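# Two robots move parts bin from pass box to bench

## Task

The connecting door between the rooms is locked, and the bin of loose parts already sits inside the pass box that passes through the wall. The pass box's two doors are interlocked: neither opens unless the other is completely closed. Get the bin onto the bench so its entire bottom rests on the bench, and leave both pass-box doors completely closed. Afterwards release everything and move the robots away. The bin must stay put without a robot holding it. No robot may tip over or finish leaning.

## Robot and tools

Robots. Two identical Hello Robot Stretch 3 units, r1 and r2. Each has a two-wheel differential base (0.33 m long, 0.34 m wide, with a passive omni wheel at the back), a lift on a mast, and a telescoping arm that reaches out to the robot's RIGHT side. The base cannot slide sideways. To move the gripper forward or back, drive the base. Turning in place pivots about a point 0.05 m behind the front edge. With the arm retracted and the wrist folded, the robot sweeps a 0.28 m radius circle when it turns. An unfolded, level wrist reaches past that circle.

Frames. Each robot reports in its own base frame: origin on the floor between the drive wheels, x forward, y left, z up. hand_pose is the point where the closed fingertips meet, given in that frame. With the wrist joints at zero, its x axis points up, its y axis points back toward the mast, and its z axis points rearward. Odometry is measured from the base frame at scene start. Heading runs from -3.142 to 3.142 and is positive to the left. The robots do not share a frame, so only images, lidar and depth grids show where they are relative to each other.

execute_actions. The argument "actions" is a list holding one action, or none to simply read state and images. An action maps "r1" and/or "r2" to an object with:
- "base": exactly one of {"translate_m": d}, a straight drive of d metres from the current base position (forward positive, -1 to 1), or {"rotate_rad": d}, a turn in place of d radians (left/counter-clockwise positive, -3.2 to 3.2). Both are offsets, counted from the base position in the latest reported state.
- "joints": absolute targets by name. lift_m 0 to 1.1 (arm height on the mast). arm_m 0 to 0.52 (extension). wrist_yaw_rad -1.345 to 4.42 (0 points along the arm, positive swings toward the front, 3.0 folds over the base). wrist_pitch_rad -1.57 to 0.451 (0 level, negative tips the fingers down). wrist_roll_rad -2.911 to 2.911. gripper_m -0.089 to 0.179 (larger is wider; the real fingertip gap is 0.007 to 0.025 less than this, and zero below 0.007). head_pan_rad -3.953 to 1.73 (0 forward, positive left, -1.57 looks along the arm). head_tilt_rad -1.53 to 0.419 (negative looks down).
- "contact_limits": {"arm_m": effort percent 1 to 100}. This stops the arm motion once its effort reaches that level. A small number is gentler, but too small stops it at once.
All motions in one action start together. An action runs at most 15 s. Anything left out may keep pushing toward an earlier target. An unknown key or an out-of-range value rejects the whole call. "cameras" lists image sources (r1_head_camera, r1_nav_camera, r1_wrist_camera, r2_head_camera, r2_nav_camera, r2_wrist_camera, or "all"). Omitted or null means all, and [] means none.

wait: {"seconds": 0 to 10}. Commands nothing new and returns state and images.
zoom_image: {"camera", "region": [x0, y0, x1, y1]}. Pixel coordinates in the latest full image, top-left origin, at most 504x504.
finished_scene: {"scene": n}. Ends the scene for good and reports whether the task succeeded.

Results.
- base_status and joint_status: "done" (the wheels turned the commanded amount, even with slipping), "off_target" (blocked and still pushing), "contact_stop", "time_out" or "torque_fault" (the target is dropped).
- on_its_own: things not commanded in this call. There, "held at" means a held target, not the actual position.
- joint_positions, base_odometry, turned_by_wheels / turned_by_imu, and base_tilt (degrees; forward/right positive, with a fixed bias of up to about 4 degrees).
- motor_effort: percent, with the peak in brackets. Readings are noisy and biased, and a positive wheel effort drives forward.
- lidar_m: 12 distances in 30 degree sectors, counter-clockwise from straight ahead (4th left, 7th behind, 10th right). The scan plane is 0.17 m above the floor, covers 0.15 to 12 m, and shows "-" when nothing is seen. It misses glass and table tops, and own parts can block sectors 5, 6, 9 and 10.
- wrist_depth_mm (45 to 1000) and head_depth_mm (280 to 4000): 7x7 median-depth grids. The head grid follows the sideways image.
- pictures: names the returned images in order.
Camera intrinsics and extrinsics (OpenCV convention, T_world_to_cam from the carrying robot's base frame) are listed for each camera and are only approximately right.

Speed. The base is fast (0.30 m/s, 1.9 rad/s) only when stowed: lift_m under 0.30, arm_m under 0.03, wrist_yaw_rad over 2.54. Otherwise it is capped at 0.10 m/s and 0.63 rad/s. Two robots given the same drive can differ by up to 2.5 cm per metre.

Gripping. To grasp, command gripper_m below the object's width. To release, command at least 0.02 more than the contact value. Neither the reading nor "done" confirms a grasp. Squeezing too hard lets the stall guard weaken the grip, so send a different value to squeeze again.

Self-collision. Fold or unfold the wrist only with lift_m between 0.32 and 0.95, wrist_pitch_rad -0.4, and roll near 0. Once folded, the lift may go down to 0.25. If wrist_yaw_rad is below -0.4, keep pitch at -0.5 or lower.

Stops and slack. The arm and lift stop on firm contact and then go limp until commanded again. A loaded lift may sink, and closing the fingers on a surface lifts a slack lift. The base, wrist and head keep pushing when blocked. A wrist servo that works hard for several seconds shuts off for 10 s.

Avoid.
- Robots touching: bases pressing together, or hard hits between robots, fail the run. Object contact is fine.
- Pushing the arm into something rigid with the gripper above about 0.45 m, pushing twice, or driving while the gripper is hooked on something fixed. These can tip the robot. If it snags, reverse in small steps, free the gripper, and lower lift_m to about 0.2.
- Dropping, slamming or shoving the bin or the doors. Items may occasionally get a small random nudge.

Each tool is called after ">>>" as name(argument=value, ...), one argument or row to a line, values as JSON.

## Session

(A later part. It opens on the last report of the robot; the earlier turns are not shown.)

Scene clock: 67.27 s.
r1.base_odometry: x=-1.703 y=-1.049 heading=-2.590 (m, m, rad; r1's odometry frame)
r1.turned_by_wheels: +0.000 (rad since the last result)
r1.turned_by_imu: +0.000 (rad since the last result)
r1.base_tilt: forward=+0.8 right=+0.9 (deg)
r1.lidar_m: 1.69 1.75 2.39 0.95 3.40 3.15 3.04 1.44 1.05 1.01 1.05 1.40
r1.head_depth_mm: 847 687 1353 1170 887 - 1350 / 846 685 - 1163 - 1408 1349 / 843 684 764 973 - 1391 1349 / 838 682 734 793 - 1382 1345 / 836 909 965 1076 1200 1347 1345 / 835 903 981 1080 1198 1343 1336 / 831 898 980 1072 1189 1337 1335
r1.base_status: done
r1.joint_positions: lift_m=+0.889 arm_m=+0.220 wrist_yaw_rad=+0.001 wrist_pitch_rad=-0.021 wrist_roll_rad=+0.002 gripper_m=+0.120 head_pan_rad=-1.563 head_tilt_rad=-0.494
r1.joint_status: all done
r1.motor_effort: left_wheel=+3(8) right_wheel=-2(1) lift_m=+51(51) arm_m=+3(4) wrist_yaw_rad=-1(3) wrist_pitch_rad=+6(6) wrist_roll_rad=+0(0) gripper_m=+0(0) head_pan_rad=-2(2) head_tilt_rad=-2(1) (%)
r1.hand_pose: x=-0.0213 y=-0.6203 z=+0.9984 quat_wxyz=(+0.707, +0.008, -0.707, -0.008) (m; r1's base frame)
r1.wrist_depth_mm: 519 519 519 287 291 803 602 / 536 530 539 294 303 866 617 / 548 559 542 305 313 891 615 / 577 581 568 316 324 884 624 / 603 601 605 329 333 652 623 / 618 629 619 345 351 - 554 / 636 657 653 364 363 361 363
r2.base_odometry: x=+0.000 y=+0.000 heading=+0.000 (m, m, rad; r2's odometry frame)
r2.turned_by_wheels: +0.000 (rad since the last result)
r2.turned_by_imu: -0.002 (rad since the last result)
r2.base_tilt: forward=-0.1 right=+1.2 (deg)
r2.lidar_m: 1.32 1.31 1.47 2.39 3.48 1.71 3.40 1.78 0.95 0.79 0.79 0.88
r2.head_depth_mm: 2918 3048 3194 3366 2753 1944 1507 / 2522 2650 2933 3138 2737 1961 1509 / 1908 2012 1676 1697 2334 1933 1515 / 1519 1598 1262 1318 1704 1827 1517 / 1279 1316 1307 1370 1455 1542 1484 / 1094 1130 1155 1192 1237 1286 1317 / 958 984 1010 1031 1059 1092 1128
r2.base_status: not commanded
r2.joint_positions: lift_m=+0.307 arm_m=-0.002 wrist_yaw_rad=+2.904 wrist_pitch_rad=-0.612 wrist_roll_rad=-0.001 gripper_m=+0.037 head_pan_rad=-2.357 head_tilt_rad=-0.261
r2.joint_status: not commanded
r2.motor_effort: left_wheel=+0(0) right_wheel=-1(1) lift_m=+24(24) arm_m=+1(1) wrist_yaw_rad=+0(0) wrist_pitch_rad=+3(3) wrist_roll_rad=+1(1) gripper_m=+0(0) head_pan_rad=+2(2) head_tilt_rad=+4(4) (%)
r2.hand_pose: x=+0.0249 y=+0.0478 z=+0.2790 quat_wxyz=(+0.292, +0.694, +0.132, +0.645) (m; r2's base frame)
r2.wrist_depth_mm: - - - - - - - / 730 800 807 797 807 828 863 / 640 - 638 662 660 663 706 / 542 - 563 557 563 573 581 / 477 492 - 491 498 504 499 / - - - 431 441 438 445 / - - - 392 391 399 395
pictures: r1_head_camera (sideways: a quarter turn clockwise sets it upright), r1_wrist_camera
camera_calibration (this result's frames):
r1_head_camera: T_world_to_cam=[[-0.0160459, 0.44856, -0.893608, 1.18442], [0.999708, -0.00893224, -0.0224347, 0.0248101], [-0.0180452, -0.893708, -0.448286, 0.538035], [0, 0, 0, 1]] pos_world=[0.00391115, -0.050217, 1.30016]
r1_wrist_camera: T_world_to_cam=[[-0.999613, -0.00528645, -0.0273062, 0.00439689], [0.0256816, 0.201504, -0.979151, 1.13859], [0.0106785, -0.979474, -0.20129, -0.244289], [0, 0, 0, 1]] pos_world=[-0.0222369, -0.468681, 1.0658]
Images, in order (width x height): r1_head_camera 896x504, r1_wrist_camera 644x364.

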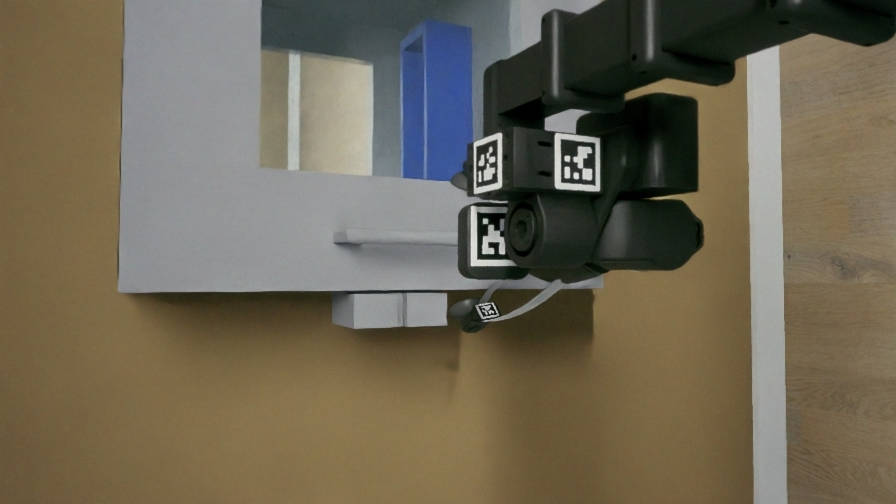

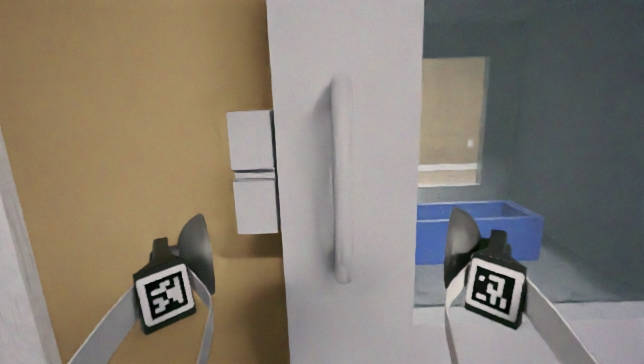

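>>> execute_actions(
  actions=[
    {"r1":{"joints":{"gripper_m":0.07,"arm_m":0.315}}},
  ],
  cameras=["r1_wrist_camera"],
)

>>> execute_actions(
  actions=[
    {"r1":{"joints":{"gripper_m":-0.03}}},
  ],
  cameras=["r1_wrist_camera"],
)

>>> execute_actions(
  actions=[
    {"r1":{"joints":{"arm_m":0.17}}},
  ],
  cameras=["r1_wrist_camera","r1_head_camera"],
)

Scene clock: 76.30 s.
r1.base_odometry: x=-1.703 y=-1.049 heading=-2.590 (m, m, rad; r1's odometry frame)
r1.turned_by_wheels: +0.000 (rad since the last result)
r1.turned_by_imu: +0.000 (rad since the last result)
r1.base_tilt: forward=+0.8 right=+0.9 (deg)
r1.lidar_m: 1.69 1.75 2.38 0.96 3.39 3.16 3.04 1.44 1.05 1.01 1.05 1.39
r1.head_depth_mm: 849 689 1348 1166 - - 1282 / 843 685 - 1227 1257 1369 1353 / 841 682 764 - 1254 1367 1348 / 840 681 731 - 1243 1354 1338 / 838 908 965 1081 1199 1353 1345 / 831 902 981 1077 1189 1346 1345 / 833 898 981 1073 1195 1334 1336
r1.base_status: not commanded
r1.joint_positions: lift_m=+0.889 arm_m=+0.315 wrist_yaw_rad=+0.001 wrist_pitch_rad=-0.021 wrist_roll_rad=+0.002 gripper_m=+0.070 head_pan_rad=-1.563 head_tilt_rad=-0.494
r1.joint_status: all done
r1.motor_effort: left_wheel=+2(3) right_wheel=-1(1) lift_m=+52(51) arm_m=+3(3) wrist_yaw_rad=+0(1) wrist_pitch_rad=+6(6) wrist_roll_rad=+0(0) gripper_m=-1(81) head_pan_rad=-3(2) head_tilt_rad=-2(2) (%)
r1.hand_pose: x=-0.0213 y=-0.7153 z=+0.9984 quat_wxyz=(+0.707, +0.008, -0.707, -0.008) (m; r1's base frame)
r1.wrist_depth_mm: 425 421 423 197 197 746 605 / 443 442 433 202 205 783 607 / 459 456 214 210 212 800 611 / 473 475 221 219 221 847 618 / 496 498 229 229 228 638 594 / 518 519 - 237 239 556 557 / 532 543 539 247 249 448 440
r2.base_odometry: x=+0.000 y=+0.000 heading=+0.000 (m, m, rad; r2's odometry frame)
r2.turned_by_wheels: +0.000 (rad since the last result)
r2.turned_by_imu: -0.001 (rad since the last result)
r2.base_tilt: forward=-0.1 right=+1.1 (deg)
r2.lidar_m: 1.31 1.31 1.46 2.39 3.48 1.71 3.41 1.78 0.95 0.79 0.79 0.88
r2.head_depth_mm: 2917 3067 3210 3369 2745 1933 1500 / 2521 2666 2889 3140 2724 1933 1512 / 1921 2024 1644 1683 2354 1954 1513 / 1531 1596 1269 1322 1714 1808 1524 / 1282 1319 1302 1367 1454 1528 1475 / 1096 1126 1163 1199 1241 1278 1312 / 955 981 1005 1035 1062 1097 1131
r2.base_status: not commanded
r2.joint_positions: lift_m=+0.307 arm_m=-0.002 wrist_yaw_rad=+2.904 wrist_pitch_rad=-0.612 wrist_roll_rad=-0.001 gripper_m=+0.037 head_pan_rad=-2.357 head_tilt_rad=-0.261
r2.joint_status: not commanded
r2.motor_effort: left_wheel=+0(0) right_wheel=-1(1) lift_m=+24(24) arm_m=+1(1) wrist_yaw_rad=+0(0) wrist_pitch_rad=+3(3) wrist_roll_rad=+0(1) gripper_m=+0(0) head_pan_rad=+2(2) head_tilt_rad=+4(4) (%)
r2.hand_pose: x=+0.0249 y=+0.0478 z=+0.2790 quat_wxyz=(+0.292, +0.694, +0.132, +0.645) (m; r2's base frame)
r2.wrist_depth_mm: - - - - - - - / 739 792 781 804 845 821 832 / 637 - 668 646 671 674 683 / 549 - 577 570 560 580 590 / 476 494 - 492 503 511 500 / - - - 425 437 444 443 / - - - 393 393 395 395
pictures: r1_wrist_camera
camera_calibration (this result's frames):
r1_wrist_camera: T_world_to_cam=[[-0.999613, -0.00527827, -0.027306, 0.00389833], [0.0256832, 0.201493, -0.979153, 1.15773], [0.0106702, -0.979476, -0.201279, -0.33735], [0, 0, 0, 1]] pos_world=[-0.0222378, -0.563679, 1.0658]
Images, in order (width x height): r1_wrist_camera 644x364.

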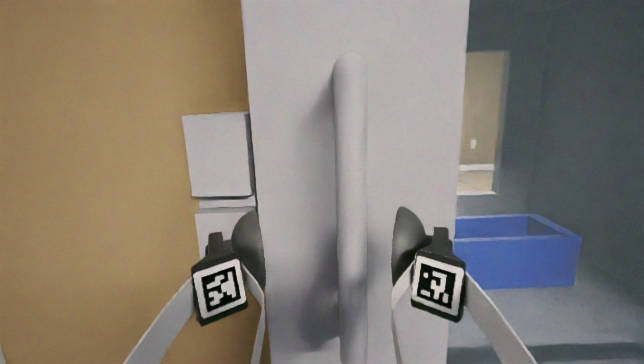

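Scene clock: 77.80 s.
r1.base_odometry: x=-1.703 y=-1.049 heading=-2.590 (m, m, rad; r1's odometry frame)
r1.turned_by_wheels: +0.000 (rad since the last result)
r1.turned_by_imu: -0.001 (rad since the last result)
r1.base_tilt: forward=+0.8 right=+0.9 (deg)
r1.lidar_m: 1.69 1.75 2.38 0.95 3.38 3.15 3.04 1.45 1.05 1.01 1.05 1.40
r1.head_depth_mm: 851 689 1350 1166 - - 1287 / 845 685 - 1229 1256 1371 1357 / 844 685 767 - 1247 1361 1347 / 841 681 735 791 1241 1358 1343 / 836 905 964 1081 1205 1347 1343 / 833 904 984 1080 1193 1340 1347 / 832 900 980 1075 1189 1335 1333
r1.base_status: not commanded
r1.joint_positions: lift_m=+0.889 arm_m=+0.315 wrist_yaw_rad=-0.026 wrist_pitch_rad=-0.022 wrist_roll_rad=+0.002 gripper_m=-0.029 head_pan_rad=-1.563 head_tilt_rad=-0.494
r1.joint_status: all done
r1.on_its_own: wrist_yaw_rad is at rest, and its effort (+24) is outside its rest range (-12 to +12)
r1.motor_effort: left_wheel=-4(5) right_wheel=+9(9) lift_m=+51(51) arm_m=+3(3) wrist_yaw_rad=+24(27) wrist_pitch_rad=+7(7) wrist_roll_rad=+0(1) gripper_m=-18(93) head_pan_rad=-2(2) head_tilt_rad=-1(3) (%)
r1.hand_pose: x=-0.0280 y=-0.7152 z=+0.9982 quat_wxyz=(+0.707, -0.001, -0.707, -0.017) (m; r1's base frame)
r1.wrist_depth_mm: 413 423 200 198 200 749 579 / 437 436 427 202 206 799 596 / 446 450 213 210 215 825 591 / 463 468 221 218 223 848 600 / 484 489 229 226 234 609 573 / 505 506 509 - 546 569 554 / 529 528 526 247 253 446 432
r2.base_odometry: x=+0.000 y=+0.000 heading=+0.000 (m, m, rad; r2's odometry frame)
r2.turned_by_wheels: +0.000 (rad since the last result)
r2.turned_by_imu: +0.000 (rad since the last result)
r2.base_tilt: forward=-0.1 right=+1.1 (deg)
r2.lidar_m: 1.32 1.31 1.47 2.39 3.49 1.70 3.41 1.78 0.95 0.79 0.79 0.88
r2.head_depth_mm: 2950 3057 3209 3361 2751 1927 1515 / 2507 2660 2847 3087 2763 1950 1505 / 1940 2013 1665 1685 2376 1935 1515 / 1522 1611 1266 1316 1692 1823 1520 / 1269 1314 1306 1363 1448 1536 1487 / 1095 1128 1156 1191 1239 1274 1317 / 954 975 1012 1037 1063 1098 1134
r2.base_status: not commanded
r2.joint_positions: lift_m=+0.307 arm_m=-0.002 wrist_yaw_rad=+2.904 wrist_pitch_rad=-0.612 wrist_roll_rad=-0.001 gripper_m=+0.037 head_pan_rad=-2.357 head_tilt_rad=-0.261
r2.joint_status: not commanded
r2.motor_effort: left_wheel=+0(0) right_wheel=-1(1) lift_m=+24(24) arm_m=+2(1) wrist_yaw_rad=+0(0) wrist_pitch_rad=+4(3) wrist_roll_rad=+0(0) gripper_m=+0(0) head_pan_rad=+2(2) head_tilt_rad=+4(4) (%)
r2.hand_pose: x=+0.0249 y=+0.0478 z=+0.2790 quat_wxyz=(+0.292, +0.694, +0.132, +0.645) (m; r2's base frame)
r2.wrist_depth_mm: - - - - - - - / 740 794 780 798 824 836 843 / 628 - 644 674 671 670 689 / 548 - 554 563 573 585 579 / 472 489 - 485 500 505 507 / - - - 418 438 445 438 / - - - 389 400 397 402
pictures: r1_wrist_camera
camera_calibration (this result's frames):
r1_wrist_camera: T_world_to_cam=[[-0.999409, 0.0208776, -0.0273106, 0.0159302], [0.0309658, 0.201738, -0.97895, 1.15774], [-0.0149286, -0.979217, -0.202265, -0.336765], [0, 0, 0, 1]] pos_world=[-0.0249571, -0.563659, 1.06569]
Images, in order (width x height): r1_wrist_camera 644x364.

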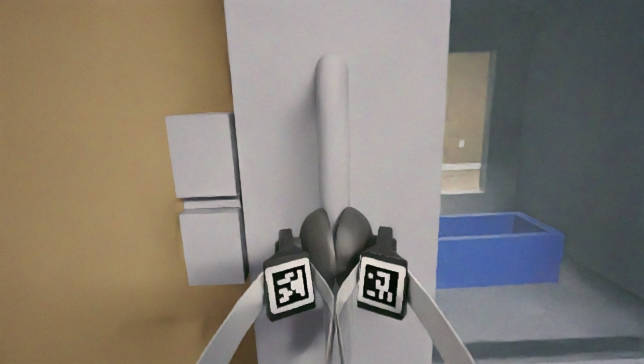

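Scene clock: 81.73 s.
r1.base_odometry: x=-1.703 y=-1.049 heading=-2.590 (m, m, rad; r1's odometry frame)
r1.turned_by_wheels: +0.000 (rad since the last result)
r1.turned_by_imu: +0.000 (rad since the last result)
r1.base_tilt: forward=+0.8 right=+0.9 (deg)
r1.lidar_m: 1.69 1.75 2.39 0.95 3.38 3.16 3.04 1.44 1.05 1.01 1.05 1.40
r1.head_depth_mm: 848 619 1354 1166 857 - 1317 / 844 603 - 1147 - - 1333 / 842 589 642 704 - - 1348 / 831 579 632 689 - - 1342 / 838 903 964 1083 1200 1343 1343 / 835 904 983 1074 1195 1331 1337 / 830 900 980 1074 1190 1340 1332
r1.base_status: not commanded
r1.joint_positions: lift_m=+0.889 arm_m=+0.170 wrist_yaw_rad=-0.044 wrist_pitch_rad=-0.021 wrist_roll_rad=+0.002 gripper_m=-0.029 head_pan_rad=-1.563 head_tilt_rad=-0.495
r1.joint_status: all done
r1.on_its_own: wrist_yaw_rad is held at -0.043, not at your +0.000, by its stall guard, which is not easing now
r1.motor_effort: left_wheel=+2(10) right_wheel=-1(18) lift_m=+51(51) arm_m=-3(6) wrist_yaw_rad=+2(57) wrist_pitch_rad=+6(7) wrist_roll_rad=+0(0) gripper_m=-13(20) head_pan_rad=-2(2) head_tilt_rad=-2(2) (%)
r1.hand_pose: x=-0.0326 y=-0.5707 z=+0.9986 quat_wxyz=(+0.706, -0.008, -0.707, -0.023) (m; r1's base frame)
r1.wrist_depth_mm: 549 548 554 232 248 764 569 / 566 578 579 238 256 864 580 / 588 589 588 245 266 865 586 / 605 612 373 257 277 831 591 / 619 645 650 258 288 712 596 / 656 662 673 - 551 563 540 / 674 687 695 289 316 349 377
r2.base_odometry: x=+0.000 y=+0.000 heading=+0.000 (m, m, rad; r2's odometry frame)
r2.turned_by_wheels: +0.000 (rad since the last result)
r2.turned_by_imu: -0.001 (rad since the last result)
r2.base_tilt: forward=-0.2 right=+1.2 (deg)
r2.lidar_m: 1.32 1.31 1.47 2.39 3.50 1.71 3.41 1.79 0.95 0.79 0.79 0.88
r2.head_depth_mm: 2885 3089 3185 3382 2693 1937 1514 / 2491 2661 2891 3122 2715 1933 1500 / 1932 2019 1651 1694 2342 1958 1522 / 1542 1579 1264 1331 1720 1822 1530 / 1277 1319 1302 1352 1446 1526 1489 / 1098 1126 1162 1202 1242 1283 1326 / 955 986 1009 1032 1065 1098 1132
r2.base_status: not commanded
r2.joint_positions: lift_m=+0.307 arm_m=-0.002 wrist_yaw_rad=+2.904 wrist_pitch_rad=-0.612 wrist_roll_rad=-0.001 gripper_m=+0.037 head_pan_rad=-2.357 head_tilt_rad=-0.261
r2.joint_status: not commanded
r2.motor_effort: left_wheel=+0(0) right_wheel=-1(1) lift_m=+24(24) arm_m=+1(1) wrist_yaw_rad=+0(0) wrist_pitch_rad=+4(4) wrist_roll_rad=+0(1) gripper_m=+0(0) head_pan_rad=+2(2) head_tilt_rad=+5(4) (%)
r2.hand_pose: x=+0.0249 y=+0.0478 z=+0.2790 quat_wxyz=(+0.292, +0.694, +0.132, +0.645) (m; r2's base frame)
r2.wrist_depth_mm: - - - - - - - / 727 779 799 798 820 841 844 / 628 - 667 661 685 663 682 / 537 - 560 574 561 573 581 / 485 490 - 488 492 500 503 / - - - 423 443 443 444 / - - - 387 395 394 400
pictures: r1_head_camera (sideways: a quarter turn clockwise sets it upright), r1_wrist_camera
camera_calibration (this result's frames):
r1_head_camera: T_world_to_cam=[[-0.0160378, 0.449284, -0.893245, 1.18395], [0.999708, -0.00894471, -0.0224483, 0.0248278], [-0.0180755, -0.893344, -0.449009, 0.538975], [0, 0, 0, 1]] pos_world=[0.0039096, -0.0502155, 1.30012]
r1_wrist_camera: T_world_to_cam=[[-0.998863, 0.0390902, -0.0273029, 0.0186595], [0.0345744, 0.199476, -0.979292, 1.12833], [-0.0328345, -0.979123, -0.200601, -0.197388], [0, 0, 0, 1]] pos_world=[-0.0268541, -0.419071, 1.06587]
Images, in order (width x height): r1_head_camera 896x504, r1_wrist_camera 644x364.

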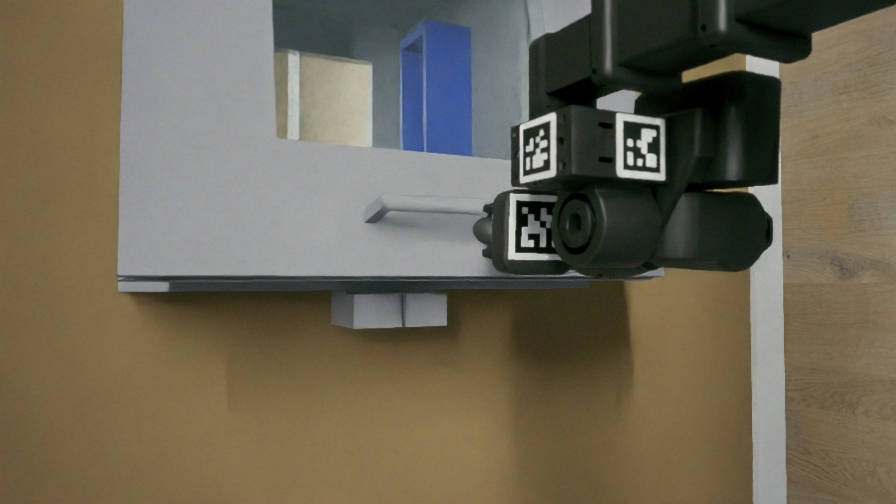

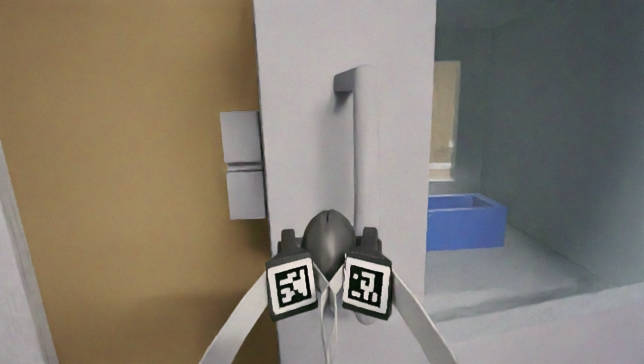

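>>> execute_actions(
  actions=[
    {"r1":{"base":{"translate_m":-0.025},"joints":{"gripper_m":0.07,"wrist_yaw_rad":0}}},
  ],
  cameras=[],
)

>>> execute_actions(
  actions=[
    {"r1":{"joints":{"arm_m":0.235}}},
  ],
  cameras=["r1_wrist_camera","r1_head_camera"],
)

Scene clock: 89.43 s.
r1.base_odometry: x=-1.682 y=-1.036 heading=-2.590 (m, m, rad; r1's odometry frame)
r1.turned_by_wheels: +0.000 (rad since the last result)
r1.turned_by_imu: +0.000 (rad since the last result)
r1.base_tilt: forward=+0.8 right=+0.9 (deg)
r1.lidar_m: 1.71 1.78 0.97 0.96 3.40 3.14 3.01 1.45 1.05 1.01 1.05 1.40
r1.head_depth_mm: 848 624 1324 1186 866 - 1314 / 847 609 - 1145 - - 1351 / 845 593 657 895 - - 1344 / 829 580 629 672 - - 1340 / 837 885 803 1066 1187 1350 1341 / 833 901 982 1078 1196 1339 1341 / 831 901 979 1078 1192 1333 1331
r1.base_status: done
r1.joint_positions: lift_m=+0.889 arm_m=+0.170 wrist_yaw_rad=-0.002 wrist_pitch_rad=-0.021 wrist_roll_rad=+0.002 gripper_m=+0.070 head_pan_rad=-1.563 head_tilt_rad=-0.495
r1.joint_status: all done
r1.motor_effort: left_wheel=+2(4) right_wheel=+0(4) lift_m=+51(51) arm_m=-3(3) wrist_yaw_rad=+2(3) wrist_pitch_rad=+6(6) wrist_roll_rad=+1(1) gripper_m=+0(79) head_pan_rad=-3(3) head_tilt_rad=-2(3) (%)
r1.hand_pose: x=-0.0219 y=-0.5709 z=+0.9986 quat_wxyz=(+0.707, +0.007, -0.707, -0.008) (m; r1's base frame)
r1.wrist_depth_mm: 572 559 554 234 248 769 577 / 579 583 580 239 256 884 576 / 610 604 364 245 267 877 581 / 630 637 377 257 277 825 581 / 647 652 651 268 287 693 592 / 666 693 - 275 294 579 538 / 701 713 712 293 321 346 360
r2.base_odometry: x=+0.000 y=+0.000 heading=+0.000 (m, m, rad; r2's odometry frame)
r2.turned_by_wheels: +0.000 (rad since the last result)
r2.turned_by_imu: -0.001 (rad since the last result)
r2.base_tilt: forward=+0.0 right=+1.0 (deg)
r2.lidar_m: 1.31 1.31 1.47 2.39 3.48 1.71 3.40 1.78 0.95 0.79 0.79 0.88
r2.head_depth_mm: 2911 3083 3214 3391 2719 1940 1495 / 2510 2716 2853 3122 2700 1962 1511 / 1941 2018 1665 1685 2334 1968 1515 / 1518 1595 1259 1326 1700 1813 1530 / 1274 1316 1301 1365 1455 1520 1479 / 1094 1127 1163 1199 1234 1280 1326 / 957 982 1007 1035 1059 1097 1130
r2.base_status: not commanded
r2.joint_positions: lift_m=+0.307 arm_m=-0.002 wrist_yaw_rad=+2.904 wrist_pitch_rad=-0.612 wrist_roll_rad=-0.001 gripper_m=+0.037 head_pan_rad=-2.357 head_tilt_rad=-0.261
r2.joint_status: not commanded
r2.motor_effort: left_wheel=+0(0) right_wheel=-1(1) lift_m=+24(24) arm_m=+1(1) wrist_yaw_rad=+0(0) wrist_pitch_rad=+4(4) wrist_roll_rad=+0(0) gripper_m=+0(0) head_pan_rad=+2(2) head_tilt_rad=+5(5) (%)
r2.hand_pose: x=+0.0249 y=+0.0478 z=+0.2790 quat_wxyz=(+0.292, +0.694, +0.132, +0.645) (m; r2's base frame)
r2.wrist_depth_mm: - - - - - - - / 742 817 794 823 803 840 865 / 647 - 639 664 653 688 686 / 547 - 557 560 568 573 581 / 487 502 - 486 495 495 505 / - - - 421 446 442 444 / - - - 386 391 400 397
pictures: none
No camera images: the call's "cameras" was empty. Leave "cameras" out to get every camera's image.

Scene clock: 91.07 s.
r1.base_odometry: x=-1.682 y=-1.036 heading=-2.590 (m, m, rad; r1's odometry frame)
r1.turned_by_wheels: +0.000 (rad since the last result)
r1.turned_by_imu: +0.000 (rad since the last result)
r1.base_tilt: forward=+0.8 right=+0.9 (deg)
r1.lidar_m: 1.71 1.78 0.97 0.96 3.39 3.12 3.01 1.45 1.05 1.01 1.05 1.40
r1.head_depth_mm: 847 623 1321 1190 - - 1322 / 844 608 - 1159 - 1380 1345 / 842 594 657 710 - 1388 1345 / 829 579 629 664 - 1377 1348 / 836 883 798 1066 1181 1349 1334 / 833 903 982 1079 1198 1346 1332 / 833 900 980 1074 1193 1337 1336
r1.base_status: not commanded
r1.joint_positions: lift_m=+0.889 arm_m=+0.235 wrist_yaw_rad=-0.001 wrist_pitch_rad=-0.021 wrist_roll_rad=+0.002 gripper_m=+0.070 head_pan_rad=-1.563 head_tilt_rad=-0.495
r1.joint_status: all done
r1.motor_effort: left_wheel=+3(2) right_wheel=+0(1) lift_m=+51(51) arm_m=+3(3) wrist_yaw_rad=+1(1) wrist_pitch_rad=+6(6) wrist_roll_rad=+1(1) gripper_m=+0(0) head_pan_rad=-3(3) head_tilt_rad=-2(1) (%)
r1.hand_pose: x=-0.0218 y=-0.6354 z=+0.9986 quat_wxyz=(+0.707, +0.007, -0.707, -0.008) (m; r1's base frame)
r1.wrist_depth_mm: 499 504 167 173 182 760 580 / 526 516 175 175 189 842 576 / 534 542 181 184 196 886 584 / 558 552 188 191 204 888 583 / 581 586 318 196 211 630 586 / 611 602 - 205 214 577 542 / 633 636 624 211 231 443 441
r2.base_odometry: x=+0.000 y=+0.000 heading=+0.000 (m, m, rad; r2's odometry frame)
r2.turned_by_wheels: +0.000 (rad since the last result)
r2.turned_by_imu: +0.000 (rad since the last result)
r2.base_tilt: forward=-0.1 right=+1.0 (deg)
r2.lidar_m: 1.32 1.31 1.47 2.40 3.48 1.71 3.41 1.79 0.95 0.79 0.79 0.88
r2.head_depth_mm: 2899 2994 3178 3324 2691 1928 1490 / 2522 2678 2953 3144 2756 1946 1520 / 1923 2018 1676 1694 2348 1948 1520 / 1530 1612 1264 1327 1722 1799 1520 / 1273 1318 1314 1381 1451 1538 1472 / 1090 1128 1158 1193 1240 1289 1329 / 956 975 1010 1036 1065 1092 1129
r2.base_status: not commanded
r2.joint_positions: lift_m=+0.307 arm_m=-0.002 wrist_yaw_rad=+2.904 wrist_pitch_rad=-0.612 wrist_roll_rad=-0.001 gripper_m=+0.037 head_pan_rad=-2.357 head_tilt_rad=-0.261
r2.joint_status: not commanded
r2.motor_effort: left_wheel=+0(0) right_wheel=-1(1) lift_m=+24(24) arm_m=+0(1) wrist_yaw_rad=+0(1) wrist_pitch_rad=+4(3) wrist_roll_rad=+0(1) gripper_m=+0(0) head_pan_rad=+2(2) head_tilt_rad=+4(4) (%)
r2.hand_pose: x=+0.0249 y=+0.0478 z=+0.2790 quat_wxyz=(+0.292, +0.694, +0.132, +0.645) (m; r2's base frame)
r2.wrist_depth_mm: - - - - - - - / 730 794 804 809 821 867 821 / 656 - 634 666 660 680 687 / 548 - 564 556 573 571 580 / 483 493 - 485 500 496 512 / - - - 424 441 437 448 / - - - 392 389 395 399
pictures: r1_head_camera (sideways: a quarter turn clockwise sets it upright), r1_wrist_camera
camera_calibration (this result's frames):
r1_head_camera: T_world_to_cam=[[-0.0160378, 0.449284, -0.893245, 1.18395], [0.999708, -0.00894471, -0.0224483, 0.0248278], [-0.0180755, -0.893344, -0.449009, 0.538976], [0, 0, 0, 1]] pos_world=[0.0039096, -0.0502155, 1.30012]
r1_wrist_camera: T_world_to_cam=[[-0.999622, -0.00321768, -0.0273028, 0.00509954], [0.0261014, 0.200761, -0.979292, 1.14149], [0.0086324, -0.979635, -0.200601, -0.259795], [0, 0, 0, 1]] pos_world=[-0.0224541, -0.483655, 1.06587]
Images, in order (width x height): r1_head_camera 896x504, r1_wrist_camera 644x364.

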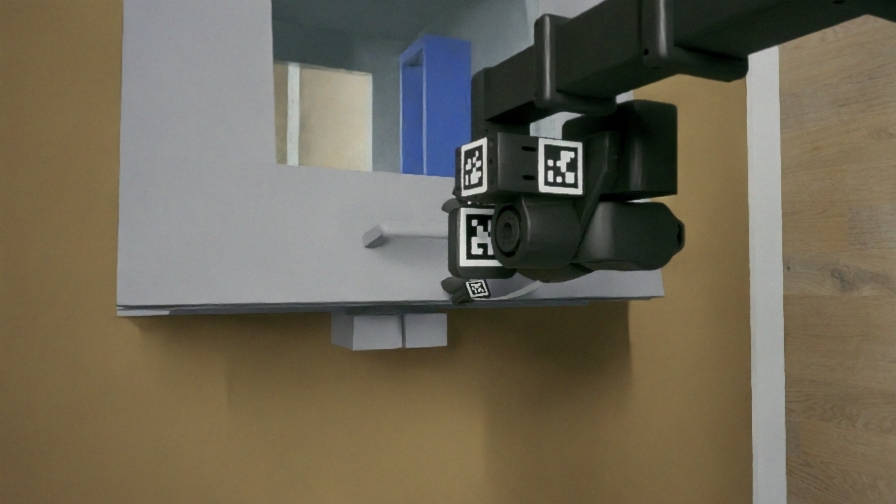

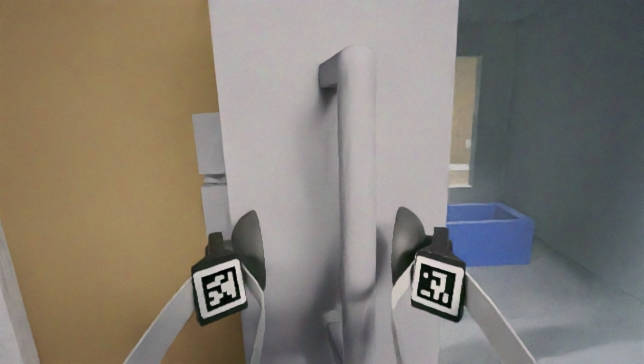

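>>> execute_actions(
  actions=[
    {"r1":{"joints":{"arm_m":0.255}}},
  ],
  cameras=[],
)

>>> execute_actions(
  actions=[
    {"r1":{"joints":{"gripper_m":-0.04}}},
  ],
  cameras=["r1_wrist_camera"],
)

>>> execute_actions(
  actions=[
    {"r1":{"base":{"translate_m":-0.06},"joints":{"arm_m":0.03}}},
  ],
  cameras=["r1_wrist_camera","r1_head_camera"],
)

Scene clock: 99.27 s.
r1.base_odometry: x=-1.682 y=-1.036 heading=-2.590 (m, m, rad; r1's odometry frame)
r1.turned_by_wheels: +0.000 (rad since the last result)
r1.turned_by_imu: +0.000 (rad since the last result)
r1.base_tilt: forward=+0.8 right=+0.9 (deg)
r1.lidar_m: 1.71 1.78 0.97 0.96 3.38 3.13 3.00 1.45 1.05 1.01 1.05 1.40
r1.head_depth_mm: 847 634 1322 1189 - - 1326 / 847 619 - 1190 - 1375 1350 / 842 607 674 716 - 1364 1345 / 830 594 645 689 - 1360 1344 / 835 883 802 1075 1184 1349 1344 / 833 904 985 1079 1196 1339 1329 / 832 896 982 1076 1192 1339 1336
r1.base_status: not commanded
r1.joint_positions: lift_m=+0.889 arm_m=+0.255 wrist_yaw_rad=+0.000 wrist_pitch_rad=-0.021 wrist_roll_rad=+0.002 gripper_m=+0.070 head_pan_rad=-1.563 head_tilt_rad=-0.495
r1.joint_status: all done
r1.motor_effort: left_wheel=+3(3) right_wheel=+0(2) lift_m=+51(51) arm_m=+3(5) wrist_yaw_rad=+1(0) wrist_pitch_rad=+6(6) wrist_roll_rad=+0(0) gripper_m=-1(1) head_pan_rad=-3(3) head_tilt_rad=-1(1) (%)
r1.hand_pose: x=-0.0214 y=-0.6554 z=+0.9986 quat_wxyz=(+0.707, +0.008, -0.707, -0.008) (m; r1's base frame)
r1.wrist_depth_mm: 488 481 163 169 176 765 573 / 498 498 170 147 183 828 580 / 517 517 174 176 189 869 585 / 539 538 183 183 198 889 588 / 562 558 290 189 203 623 594 / 586 583 - 197 211 573 538 / 609 614 603 204 224 443 437
r2.base_odometry: x=+0.000 y=+0.000 heading=+0.000 (m, m, rad; r2's odometry frame)
r2.turned_by_wheels: +0.000 (rad since the last result)
r2.turned_by_imu: -0.001 (rad since the last result)
r2.base_tilt: forward=-0.2 right=+1.1 (deg)
r2.lidar_m: 1.31 1.31 1.47 2.39 3.48 1.71 3.41 1.79 0.95 0.79 0.79 0.89
r2.head_depth_mm: 2949 3048 3163 3331 2699 1918 1510 / 2514 2719 2887 3112 2723 1936 1508 / 1913 2034 1659 1693 2336 1946 1519 / 1527 1607 1263 1323 1688 1814 1516 / 1272 1321 1313 1373 1444 1541 1484 / 1092 1127 1163 1191 1242 1276 1324 / 955 978 1004 1036 1065 1095 1129
r2.base_status: not commanded
r2.joint_positions: lift_m=+0.307 arm_m=-0.002 wrist_yaw_rad=+2.904 wrist_pitch_rad=-0.612 wrist_roll_rad=-0.001 gripper_m=+0.037 head_pan_rad=-2.357 head_tilt_rad=-0.261
r2.joint_status: not commanded
r2.motor_effort: left_wheel=+0(0) right_wheel=-1(0) lift_m=+24(24) arm_m=+1(1) wrist_yaw_rad=+0(0) wrist_pitch_rad=+3(3) wrist_roll_rad=+0(0) gripper_m=+0(0) head_pan_rad=+2(2) head_tilt_rad=+4(4) (%)
r2.hand_pose: x=+0.0249 y=+0.0478 z=+0.2790 quat_wxyz=(+0.292, +0.694, +0.132, +0.645) (m; r2's base frame)
r2.wrist_depth_mm: - - - - - - - / 731 816 788 795 809 836 847 / 633 - 653 654 662 687 692 / 548 - 561 562 567 586 578 / 474 497 - 490 490 492 505 / - - - 425 438 437 446 / - - - 393 390 396 400
pictures: none
No camera images: the call's "cameras" was empty. Leave "cameras" out to get every camera's image.

Scene clock: 100.87 s.
r1.base_odometry: x=-1.682 y=-1.036 heading=-2.590 (m, m, rad; r1's odometry frame)
r1.turned_by_wheels: +0.000 (rad since the last result)
r1.turned_by_imu: -0.001 (rad since the last result)
r1.base_tilt: forward=+0.8 right=+1.0 (deg)
r1.lidar_m: 1.71 1.77 0.97 0.96 3.38 3.15 3.02 1.44 1.05 1.01 1.05 1.40
r1.head_depth_mm: 847 629 1321 1191 - - 1317 / 844 615 - 1183 - 1375 1347 / 841 601 668 709 - 1361 1350 / 832 587 637 684 - 1368 1345 / 835 886 801 1054 1182 1349 1339 / 834 899 980 1084 1196 1334 1339 / 831 902 979 1077 1197 1334 1331
r1.base_status: not commanded
r1.joint_positions: lift_m=+0.889 arm_m=+0.255 wrist_yaw_rad=-0.026 wrist_pitch_rad=-0.021 wrist_roll_rad=+0.002 gripper_m=-0.039 head_pan_rad=-1.563 head_tilt_rad=-0.495
r1.joint_status: all done
r1.on_its_own: wrist_yaw_rad is at rest, and its effort (+27) is outside its rest range (-12 to +12)
r1.motor_effort: left_wheel=-4(4) right_wheel=+9(9) lift_m=+51(51) arm_m=+2(3) wrist_yaw_rad=+27(26) wrist_pitch_rad=+6(6) wrist_roll_rad=+0(0) gripper_m=-22(100) head_pan_rad=-2(2) head_tilt_rad=-2(2) (%)
r1.hand_pose: x=-0.0282 y=-0.6554 z=+0.9986 quat_wxyz=(+0.707, -0.002, -0.707, -0.017) (m; r1's base frame)
r1.wrist_depth_mm: 475 470 155 163 173 760 551 / 490 494 160 135 179 834 563 / 502 514 167 170 186 846 562 / 520 526 173 176 194 856 564 / 555 551 180 129 203 623 566 / 578 570 186 132 546 566 539 / 585 601 198 198 217 449 444
r2.base_odometry: x=+0.000 y=+0.000 heading=+0.000 (m, m, rad; r2's odometry frame)
r2.turned_by_wheels: +0.000 (rad since the last result)
r2.turned_by_imu: +0.000 (rad since the last result)
r2.base_tilt: forward=-0.1 right=+1.1 (deg)
r2.lidar_m: 1.32 1.31 1.47 2.38 3.49 1.71 3.41 1.78 0.95 0.79 0.79 0.88
r2.head_depth_mm: 2911 3057 3195 3375 2694 1945 1511 / 2486 2699 2892 3132 2748 1939 1515 / 1924 2010 1673 1690 2341 1963 1502 / 1535 1588 1262 1329 1690 1816 1520 / 1274 1307 1307 1372 1450 1536 1485 / 1095 1123 1161 1197 1236 1279 1316 / 955 979 1010 1035 1062 1094 1125
r2.base_status: not commanded
r2.joint_positions: lift_m=+0.307 arm_m=-0.002 wrist_yaw_rad=+2.904 wrist_pitch_rad=-0.612 wrist_roll_rad=-0.001 gripper_m=+0.037 head_pan_rad=-2.357 head_tilt_rad=-0.261
r2.joint_status: not commanded
r2.motor_effort: left_wheel=+0(0) right_wheel=-2(1) lift_m=+24(24) arm_m=+1(0) wrist_yaw_rad=+0(0) wrist_pitch_rad=+4(3) wrist_roll_rad=+1(0) gripper_m=+0(0) head_pan_rad=+2(2) head_tilt_rad=+4(5) (%)
r2.hand_pose: x=+0.0249 y=+0.0478 z=+0.2790 quat_wxyz=(+0.292, +0.694, +0.132, +0.645) (m; r2's base frame)
r2.wrist_depth_mm: - - - - - - - / 724 816 767 812 801 809 849 / 647 - 670 680 671 695 680 / 543 - 554 565 559 582 587 / 485 494 - 491 498 499 503 / - - - 423 432 446 448 / - - - 391 387 397 398
pictures: r1_wrist_camera
camera_calibration (this result's frames):
r1_wrist_camera: T_world_to_cam=[[-0.999395, 0.0215506, -0.0273024, 0.0149407], [0.0310659, 0.199982, -0.979307, 1.14533], [-0.0156446, -0.979563, -0.20053, -0.280048], [0, 0, 0, 1]] pos_world=[-0.0250304, -0.503692, 1.06588]
Images, in order (width x height): r1_wrist_camera 644x364.

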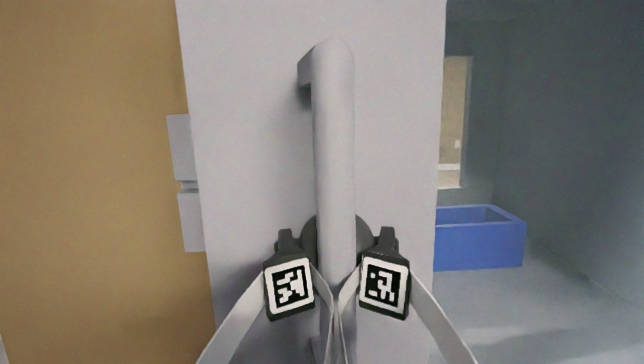

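Scene clock: 105.17 s.
r1.base_odometry: x=-1.631 y=-1.004 heading=-2.590 (m, m, rad; r1's odometry frame)
r1.turned_by_wheels: +0.000 (rad since the last result)
r1.turned_by_imu: -0.348 (rad since the last result)
r1.base_tilt: forward=+0.8 right=+1.0 (deg)
r1.lidar_m: 1.69 1.72 1.91 0.97 1.01 3.64 3.02 2.39 1.22 1.01 1.00 1.11
r1.head_depth_mm: 1006 1096 1229 1365 1555 1657 - / 962 642 816 911 1457 1584 - / 917 498 983 1080 862 - - / 882 406 446 473 502 - - / 853 344 372 414 455 513 587 / 821 356 2999 1097 954 1299 1332 / 795 1164 2931 1213 914 1231 1303
r1.base_status: done
r1.joint_positions: lift_m=+0.889 arm_m=+0.030 wrist_yaw_rad=-0.019 wrist_pitch_rad=-0.019 wrist_roll_rad=+0.002 gripper_m=-0.033 head_pan_rad=-1.564 head_tilt_rad=-0.498
r1.joint_status: all done
r1.on_its_own: gripper_m is held at -0.034, not at your -0.040, by its stall guard, which is not easing now; wrist_yaw_rad is at rest, and its effort (+19) is outside its rest range (-12 to +12)
r1.motor_effort: left_wheel=-2(76) right_wheel=+6(30) lift_m=+51(51) arm_m=-5(16) wrist_yaw_rad=+19(87) wrist_pitch_rad=+6(8) wrist_roll_rad=+1(1) gripper_m=-22(32) head_pan_rad=-3(3) head_tilt_rad=-1(1) (%)
r1.hand_pose: x=-0.0263 y=-0.4311 z=+0.9991 quat_wxyz=(+0.707, +0.000, -0.707, -0.014) (m; r1's base frame)
r1.wrist_depth_mm: 422 119 155 638 532 954 - / 441 125 151 149 655 997 - / 446 129 161 207 662 - - / 439 134 165 202 684 - - / 655 140 166 150 707 - - / 678 148 159 157 - - - / 695 157 183 205 529 - -
r2.base_odometry: x=+0.000 y=+0.000 heading=+0.000 (m, m, rad; r2's odometry frame)
r2.turned_by_wheels: +0.000 (rad since the last result)
r2.turned_by_imu: -0.001 (rad since the last result)
r2.base_tilt: forward=+0.0 right=+1.0 (deg)
r2.lidar_m: 1.31 1.31 1.47 2.39 3.46 1.70 3.40 1.78 0.95 0.79 0.79 0.89
r2.head_depth_mm: 2991 3046 3164 3379 2719 1931 1511 / 2518 2679 2892 3148 2735 1929 1509 / 1910 2023 1670 1697 2359 1939 1516 / 1533 1596 1268 1322 1707 1807 1523 / 1276 1319 1302 1360 1448 1533 1477 / 1094 1128 1163 1198 1232 1276 1323 / 960 976 1012 1034 1064 1097 1128
r2.base_status: not commanded
r2.joint_positions: lift_m=+0.307 arm_m=-0.002 wrist_yaw_rad=+2.904 wrist_pitch_rad=-0.612 wrist_roll_rad=-0.001 gripper_m=+0.037 head_pan_rad=-2.357 head_tilt_rad=-0.261
r2.joint_status: not commanded
r2.motor_effort: left_wheel=-1(0) right_wheel=-1(1) lift_m=+24(24) arm_m=+1(1) wrist_yaw_rad=+0(1) wrist_pitch_rad=+4(3) wrist_roll_rad=+0(0) gripper_m=+0(0) head_pan_rad=+2(2) head_tilt_rad=+4(4) (%)
r2.hand_pose: x=+0.0249 y=+0.0478 z=+0.2790 quat_wxyz=(+0.292, +0.694, +0.132, +0.645) (m; r2's base frame)
r2.wrist_depth_mm: - - - - - - - / 713 774 800 790 795 823 830 / 638 - 642 647 660 674 704 / 545 - 555 569 572 579 569 / 475 498 - 493 505 501 509 / - - - 427 439 441 441 / - - - 391 391 396 393
pictures: r1_head_camera (sideways: a quarter turn clockwise sets it upright), r1_wrist_camera
camera_calibration (this result's frames):
r1_head_camera: T_world_to_cam=[[-0.0157717, 0.452192, -0.891781, 1.18204], [0.999702, -0.00951015, -0.0225026, 0.0248984], [-0.0186564, -0.89187, -0.451907, 0.54275], [0, 0, 0, 1]] pos_world=[0.00387749, -0.0502081, 1.29995]
r1_wrist_camera: T_world_to_cam=[[-0.999526, 0.0142373, -0.0272951, 0.00881312], [0.0295805, 0.198565, -0.979641, 1.10056], [-0.00852759, -0.979984, -0.198892, -0.0618469], [0, 0, 0, 1]] pos_world=[-0.0242734, -0.279266, 1.06609]
Images, in order (width x height): r1_head_camera 896x504, r1_wrist_camera 644x364.

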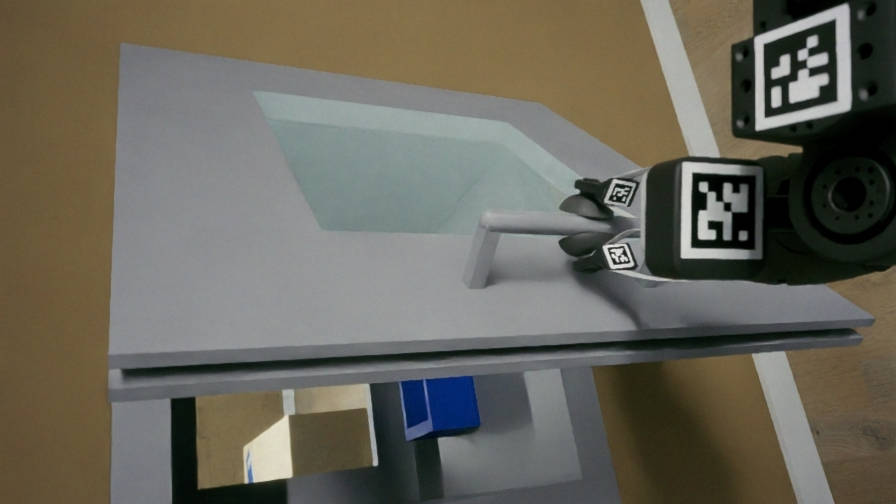

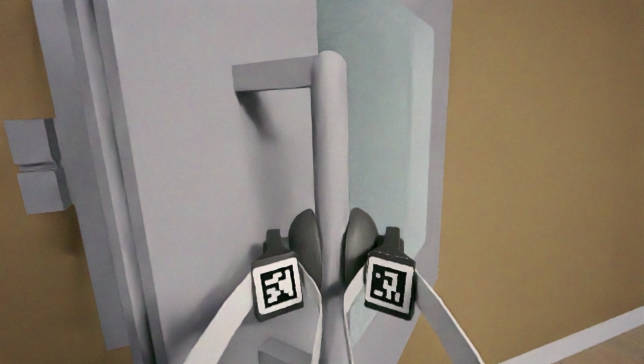

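>>> execute_actions(
  actions=[
    {"r1":{"joints":{"gripper_m":0.08,"wrist_yaw_rad":0,"arm_m":0.0}}},
  ],
  cameras=[],
)

>>> execute_actions(
  actions=[
    {"r1":{"base":{"translate_m":-0.2}}},
  ],
  cameras=["r1_head_camera","r1_nav_camera"],
)

Scene clock: 114.10 s.
r1.base_odometry: x=-1.631 y=-1.004 heading=-2.590 (m, m, rad; r1's odometry frame)
r1.turned_by_wheels: +0.000 (rad since the last result)
r1.turned_by_imu: +0.000 (rad since the last result)
r1.base_tilt: forward=+0.9 right=+0.9 (deg)
r1.lidar_m: 1.69 1.73 1.91 0.97 1.01 3.64 3.00 2.38 1.22 1.01 1.00 1.11
r1.head_depth_mm: 1007 1099 1223 1373 1562 1646 1421 / 959 648 818 918 1457 1595 1418 / 917 509 998 1081 830 1514 - / 886 418 459 487 527 583 - / 851 356 385 419 458 518 594 / 823 349 395 1079 921 1301 1335 / 793 1169 1335 1214 912 1227 1303
r1.base_status: not commanded
r1.joint_positions: lift_m=+0.889 arm_m=+0.003 wrist_yaw_rad=-0.002 wrist_pitch_rad=-0.018 wrist_roll_rad=+0.002 gripper_m=+0.080 head_pan_rad=-1.564 head_tilt_rad=-0.498
r1.joint_status: all done
joint sent to its limit — the command would take r1.arm_m past its lower limit, so that joint was sent only as far as its limit.
r1.motor_effort: left_wheel=+1(1) right_wheel=+0(6) lift_m=+51(50) arm_m=-4(10) wrist_yaw_rad=+2(19) wrist_pitch_rad=+5(5) wrist_roll_rad=+1(0) gripper_m=+0(79) head_pan_rad=-1(1) head_tilt_rad=+0(1) (%)
r1.hand_pose: x=-0.0220 y=-0.4036 z=+0.9992 quat_wxyz=(+0.707, +0.006, -0.707, -0.008) (m; r1's base frame)
r1.wrist_depth_mm: 595 152 177 628 550 958 - / 619 159 181 217 684 - - / 484 167 184 235 705 - - / 556 496 188 241 733 - - / 692 534 190 248 762 - - / 710 554 217 255 488 - - / 731 764 201 248 - - -
r2.base_odometry: x=+0.000 y=+0.000 heading=+0.000 (m, m, rad; r2's odometry frame)
r2.turned_by_wheels: +0.000 (rad since the last result)
r2.turned_by_imu: -0.001 (rad since the last result)
r2.base_tilt: forward=-0.2 right=+1.0 (deg)
r2.lidar_m: 1.31 1.31 1.47 2.39 3.48 1.70 3.40 1.78 0.95 0.79 0.79 0.88
r2.head_depth_mm: 2906 2995 3199 3347 2714 1949 1499 / 2532 2688 2923 3154 2724 1956 1511 / 1925 2018 1672 1687 2354 1949 1514 / 1527 1603 1268 1319 1696 1808 1521 / 1275 1319 1303 1380 1451 1539 1477 / 1095 1125 1167 1205 1239 1281 1328 / 960 983 1011 1032 1064 1091 1130
r2.base_status: not commanded
r2.joint_positions: lift_m=+0.307 arm_m=-0.002 wrist_yaw_rad=+2.904 wrist_pitch_rad=-0.612 wrist_roll_rad=-0.001 gripper_m=+0.037 head_pan_rad=-2.357 head_tilt_rad=-0.261
r2.joint_status: not commanded
r2.motor_effort: left_wheel=+0(0) right_wheel=-1(0) lift_m=+24(24) arm_m=+1(1) wrist_yaw_rad=+0(0) wrist_pitch_rad=+3(3) wrist_roll_rad=+0(0) gripper_m=+0(0) head_pan_rad=+2(2) head_tilt_rad=+4(4) (%)
r2.hand_pose: x=+0.0249 y=+0.0478 z=+0.2790 quat_wxyz=(+0.292, +0.694, +0.132, +0.645) (m; r2's base frame)
r2.wrist_depth_mm: - - - - - - - / 721 813 783 815 814 833 849 / 631 - 669 657 669 677 679 / 543 - 559 565 563 570 589 / 478 493 - 491 508 504 516 / - - - 426 432 445 445 / - - - 386 391 397 397
pictures: none
No camera images: the call's "cameras" was empty. Leave "cameras" out to get every camera's image.

Scene clock: 117.87 s.
r1.base_odometry: x=-1.460 y=-0.899 heading=-2.590 (m, m, rad; r1's odometry frame)
r1.turned_by_wheels: +0.000 (rad since the last result)
r1.turned_by_imu: -0.001 (rad since the last result)
r1.base_tilt: forward=+0.8 right=+0.9 (deg)
r1.lidar_m: 1.83 1.92 2.12 0.97 3.22 3.46 2.84 2.56 1.31 1.07 1.07 1.18
r1.head_depth_mm: 1078 1183 1314 1473 1668 1645 1424 / 1037 1132 1245 1382 1555 1652 1418 / 994 1082 1189 1311 1456 1599 - / 946 733 808 892 1384 1519 - / 914 621 1098 1158 820 1473 1343 / 880 539 1415 1160 970 748 1336 / 851 477 1386 1122 670 618 1267
r1.base_status: done
r1.joint_positions: lift_m=+0.889 arm_m=+0.003 wrist_yaw_rad=+0.002 wrist_pitch_rad=-0.019 wrist_roll_rad=+0.002 gripper_m=+0.080 head_pan_rad=-1.564 head_tilt_rad=-0.498
r1.joint_status: not commanded
r1.motor_effort: left_wheel=+1(5) right_wheel=+0(6) lift_m=+50(50) arm_m=-2(4) wrist_yaw_rad=-3(20) wrist_pitch_rad=+6(6) wrist_roll_rad=+1(0) gripper_m=-1(5) head_pan_rad=-2(2) head_tilt_rad=-1(1) (%)
r1.hand_pose: x=-0.0210 y=-0.4034 z=+0.9991 quat_wxyz=(+0.707, +0.008, -0.707, -0.006) (m; r1's base frame)
r1.wrist_depth_mm: 247 751 740 556 924 - - / 252 - - 646 962 - - / 253 - - 665 986 - - / 258 - - 676 - - - / 260 817 877 658 - - - / 264 634 484 629 - - - / 267 347 441 - - - -
r2.base_odometry: x=+0.000 y=+0.000 heading=+0.000 (m, m, rad; r2's odometry frame)
r2.turned_by_wheels: +0.000 (rad since the last result)
r2.turned_by_imu: -0.001 (rad since the last result)
r2.base_tilt: forward=-0.2 right=+1.1 (deg)
r2.lidar_m: 1.31 1.31 1.46 2.39 3.49 1.71 3.40 1.78 0.95 0.79 0.79 0.88
r2.head_depth_mm: 2917 3094 3220 3394 2728 1932 1508 / 2534 2704 2909 3103 2706 1935 1494 / 1932 2002 1654 1701 2343 1957 1517 / 1532 1606 1265 1317 1706 1801 1515 / 1272 1320 1307 1376 1445 1536 1482 / 1087 1129 1161 1197 1237 1281 1323 / 956 984 1006 1034 1062 1089 1132
r2.base_status: not commanded
r2.joint_positions: lift_m=+0.307 arm_m=-0.002 wrist_yaw_rad=+2.904 wrist_pitch_rad=-0.612 wrist_roll_rad=-0.001 gripper_m=+0.037 head_pan_rad=-2.357 head_tilt_rad=-0.261
r2.joint_status: not commanded
r2.motor_effort: left_wheel=+0(0) right_wheel=-1(0) lift_m=+24(24) arm_m=+1(1) wrist_yaw_rad=-1(0) wrist_pitch_rad=+4(3) wrist_roll_rad=+0(1) gripper_m=-1(0) head_pan_rad=+2(2) head_tilt_rad=+4(4) (%)
r2.hand_pose: x=+0.0249 y=+0.0478 z=+0.2790 quat_wxyz=(+0.292, +0.694, +0.132, +0.645) (m; r2's base frame)
r2.wrist_depth_mm: - - - - - - - / 730 820 776 788 810 827 833 / 643 - 657 645 665 668 679 / 548 - 561 558 572 560 579 / 474 496 - 495 497 497 504 / - - - 429 435 439 441 / - - - 388 389 396 397
pictures: r1_head_camera (sideways: a quarter turn clockwise sets it upright), r1_nav_camera (sideways: a quarter turn counterclockwise sets it upright)
camera_calibration (this result's frames):
r1_head_camera: T_world_to_cam=[[-0.0157717, 0.452192, -0.891781, 1.18204], [0.999702, -0.00951015, -0.0225026, 0.0248984], [-0.0186564, -0.89187, -0.451907, 0.54275], [0, 0, 0, 1]] pos_world=[0.00387749, -0.0502081, 1.29995]
r1_nav_camera: T_world_to_cam=[[0.0283424, -0.510336, 0.859508, -1.0862], [-0.998576, -0.0533299, 0.00126337, 0.0517598], [0.0451927, -0.85832, -0.51112, 0.619143], [0, 0, 0, 1]] pos_world=[0.0544909, -0.0201448, 1.24999]
Images, in order (width x height): r1_head_camera 896x504, r1_nav_camera 672x504.

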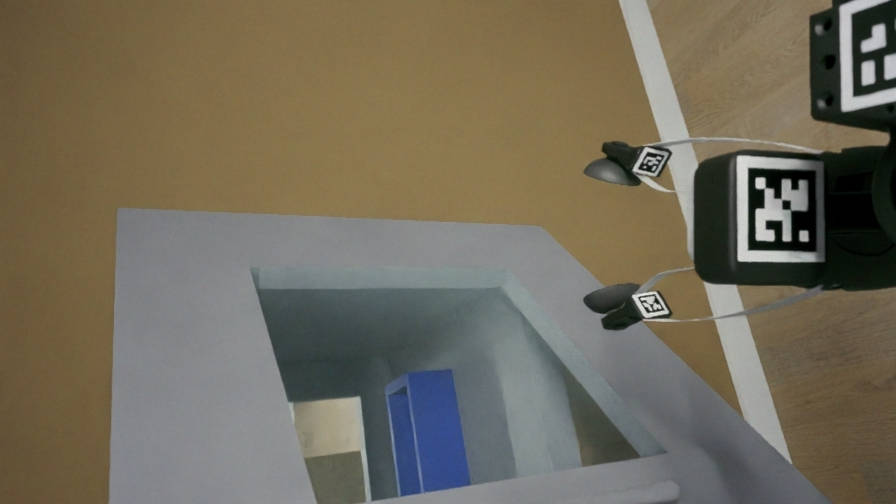

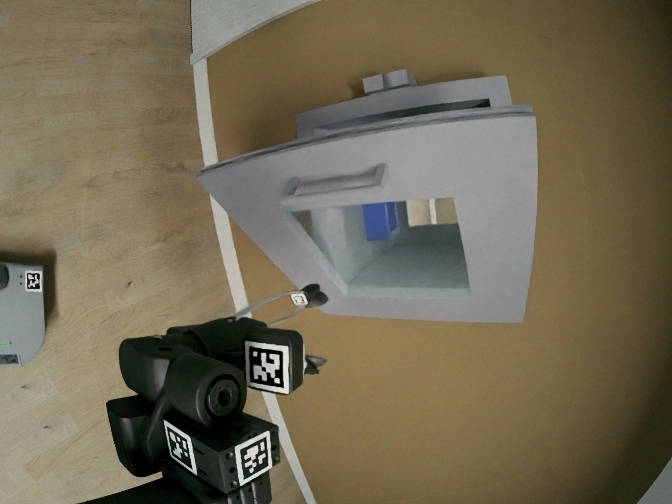

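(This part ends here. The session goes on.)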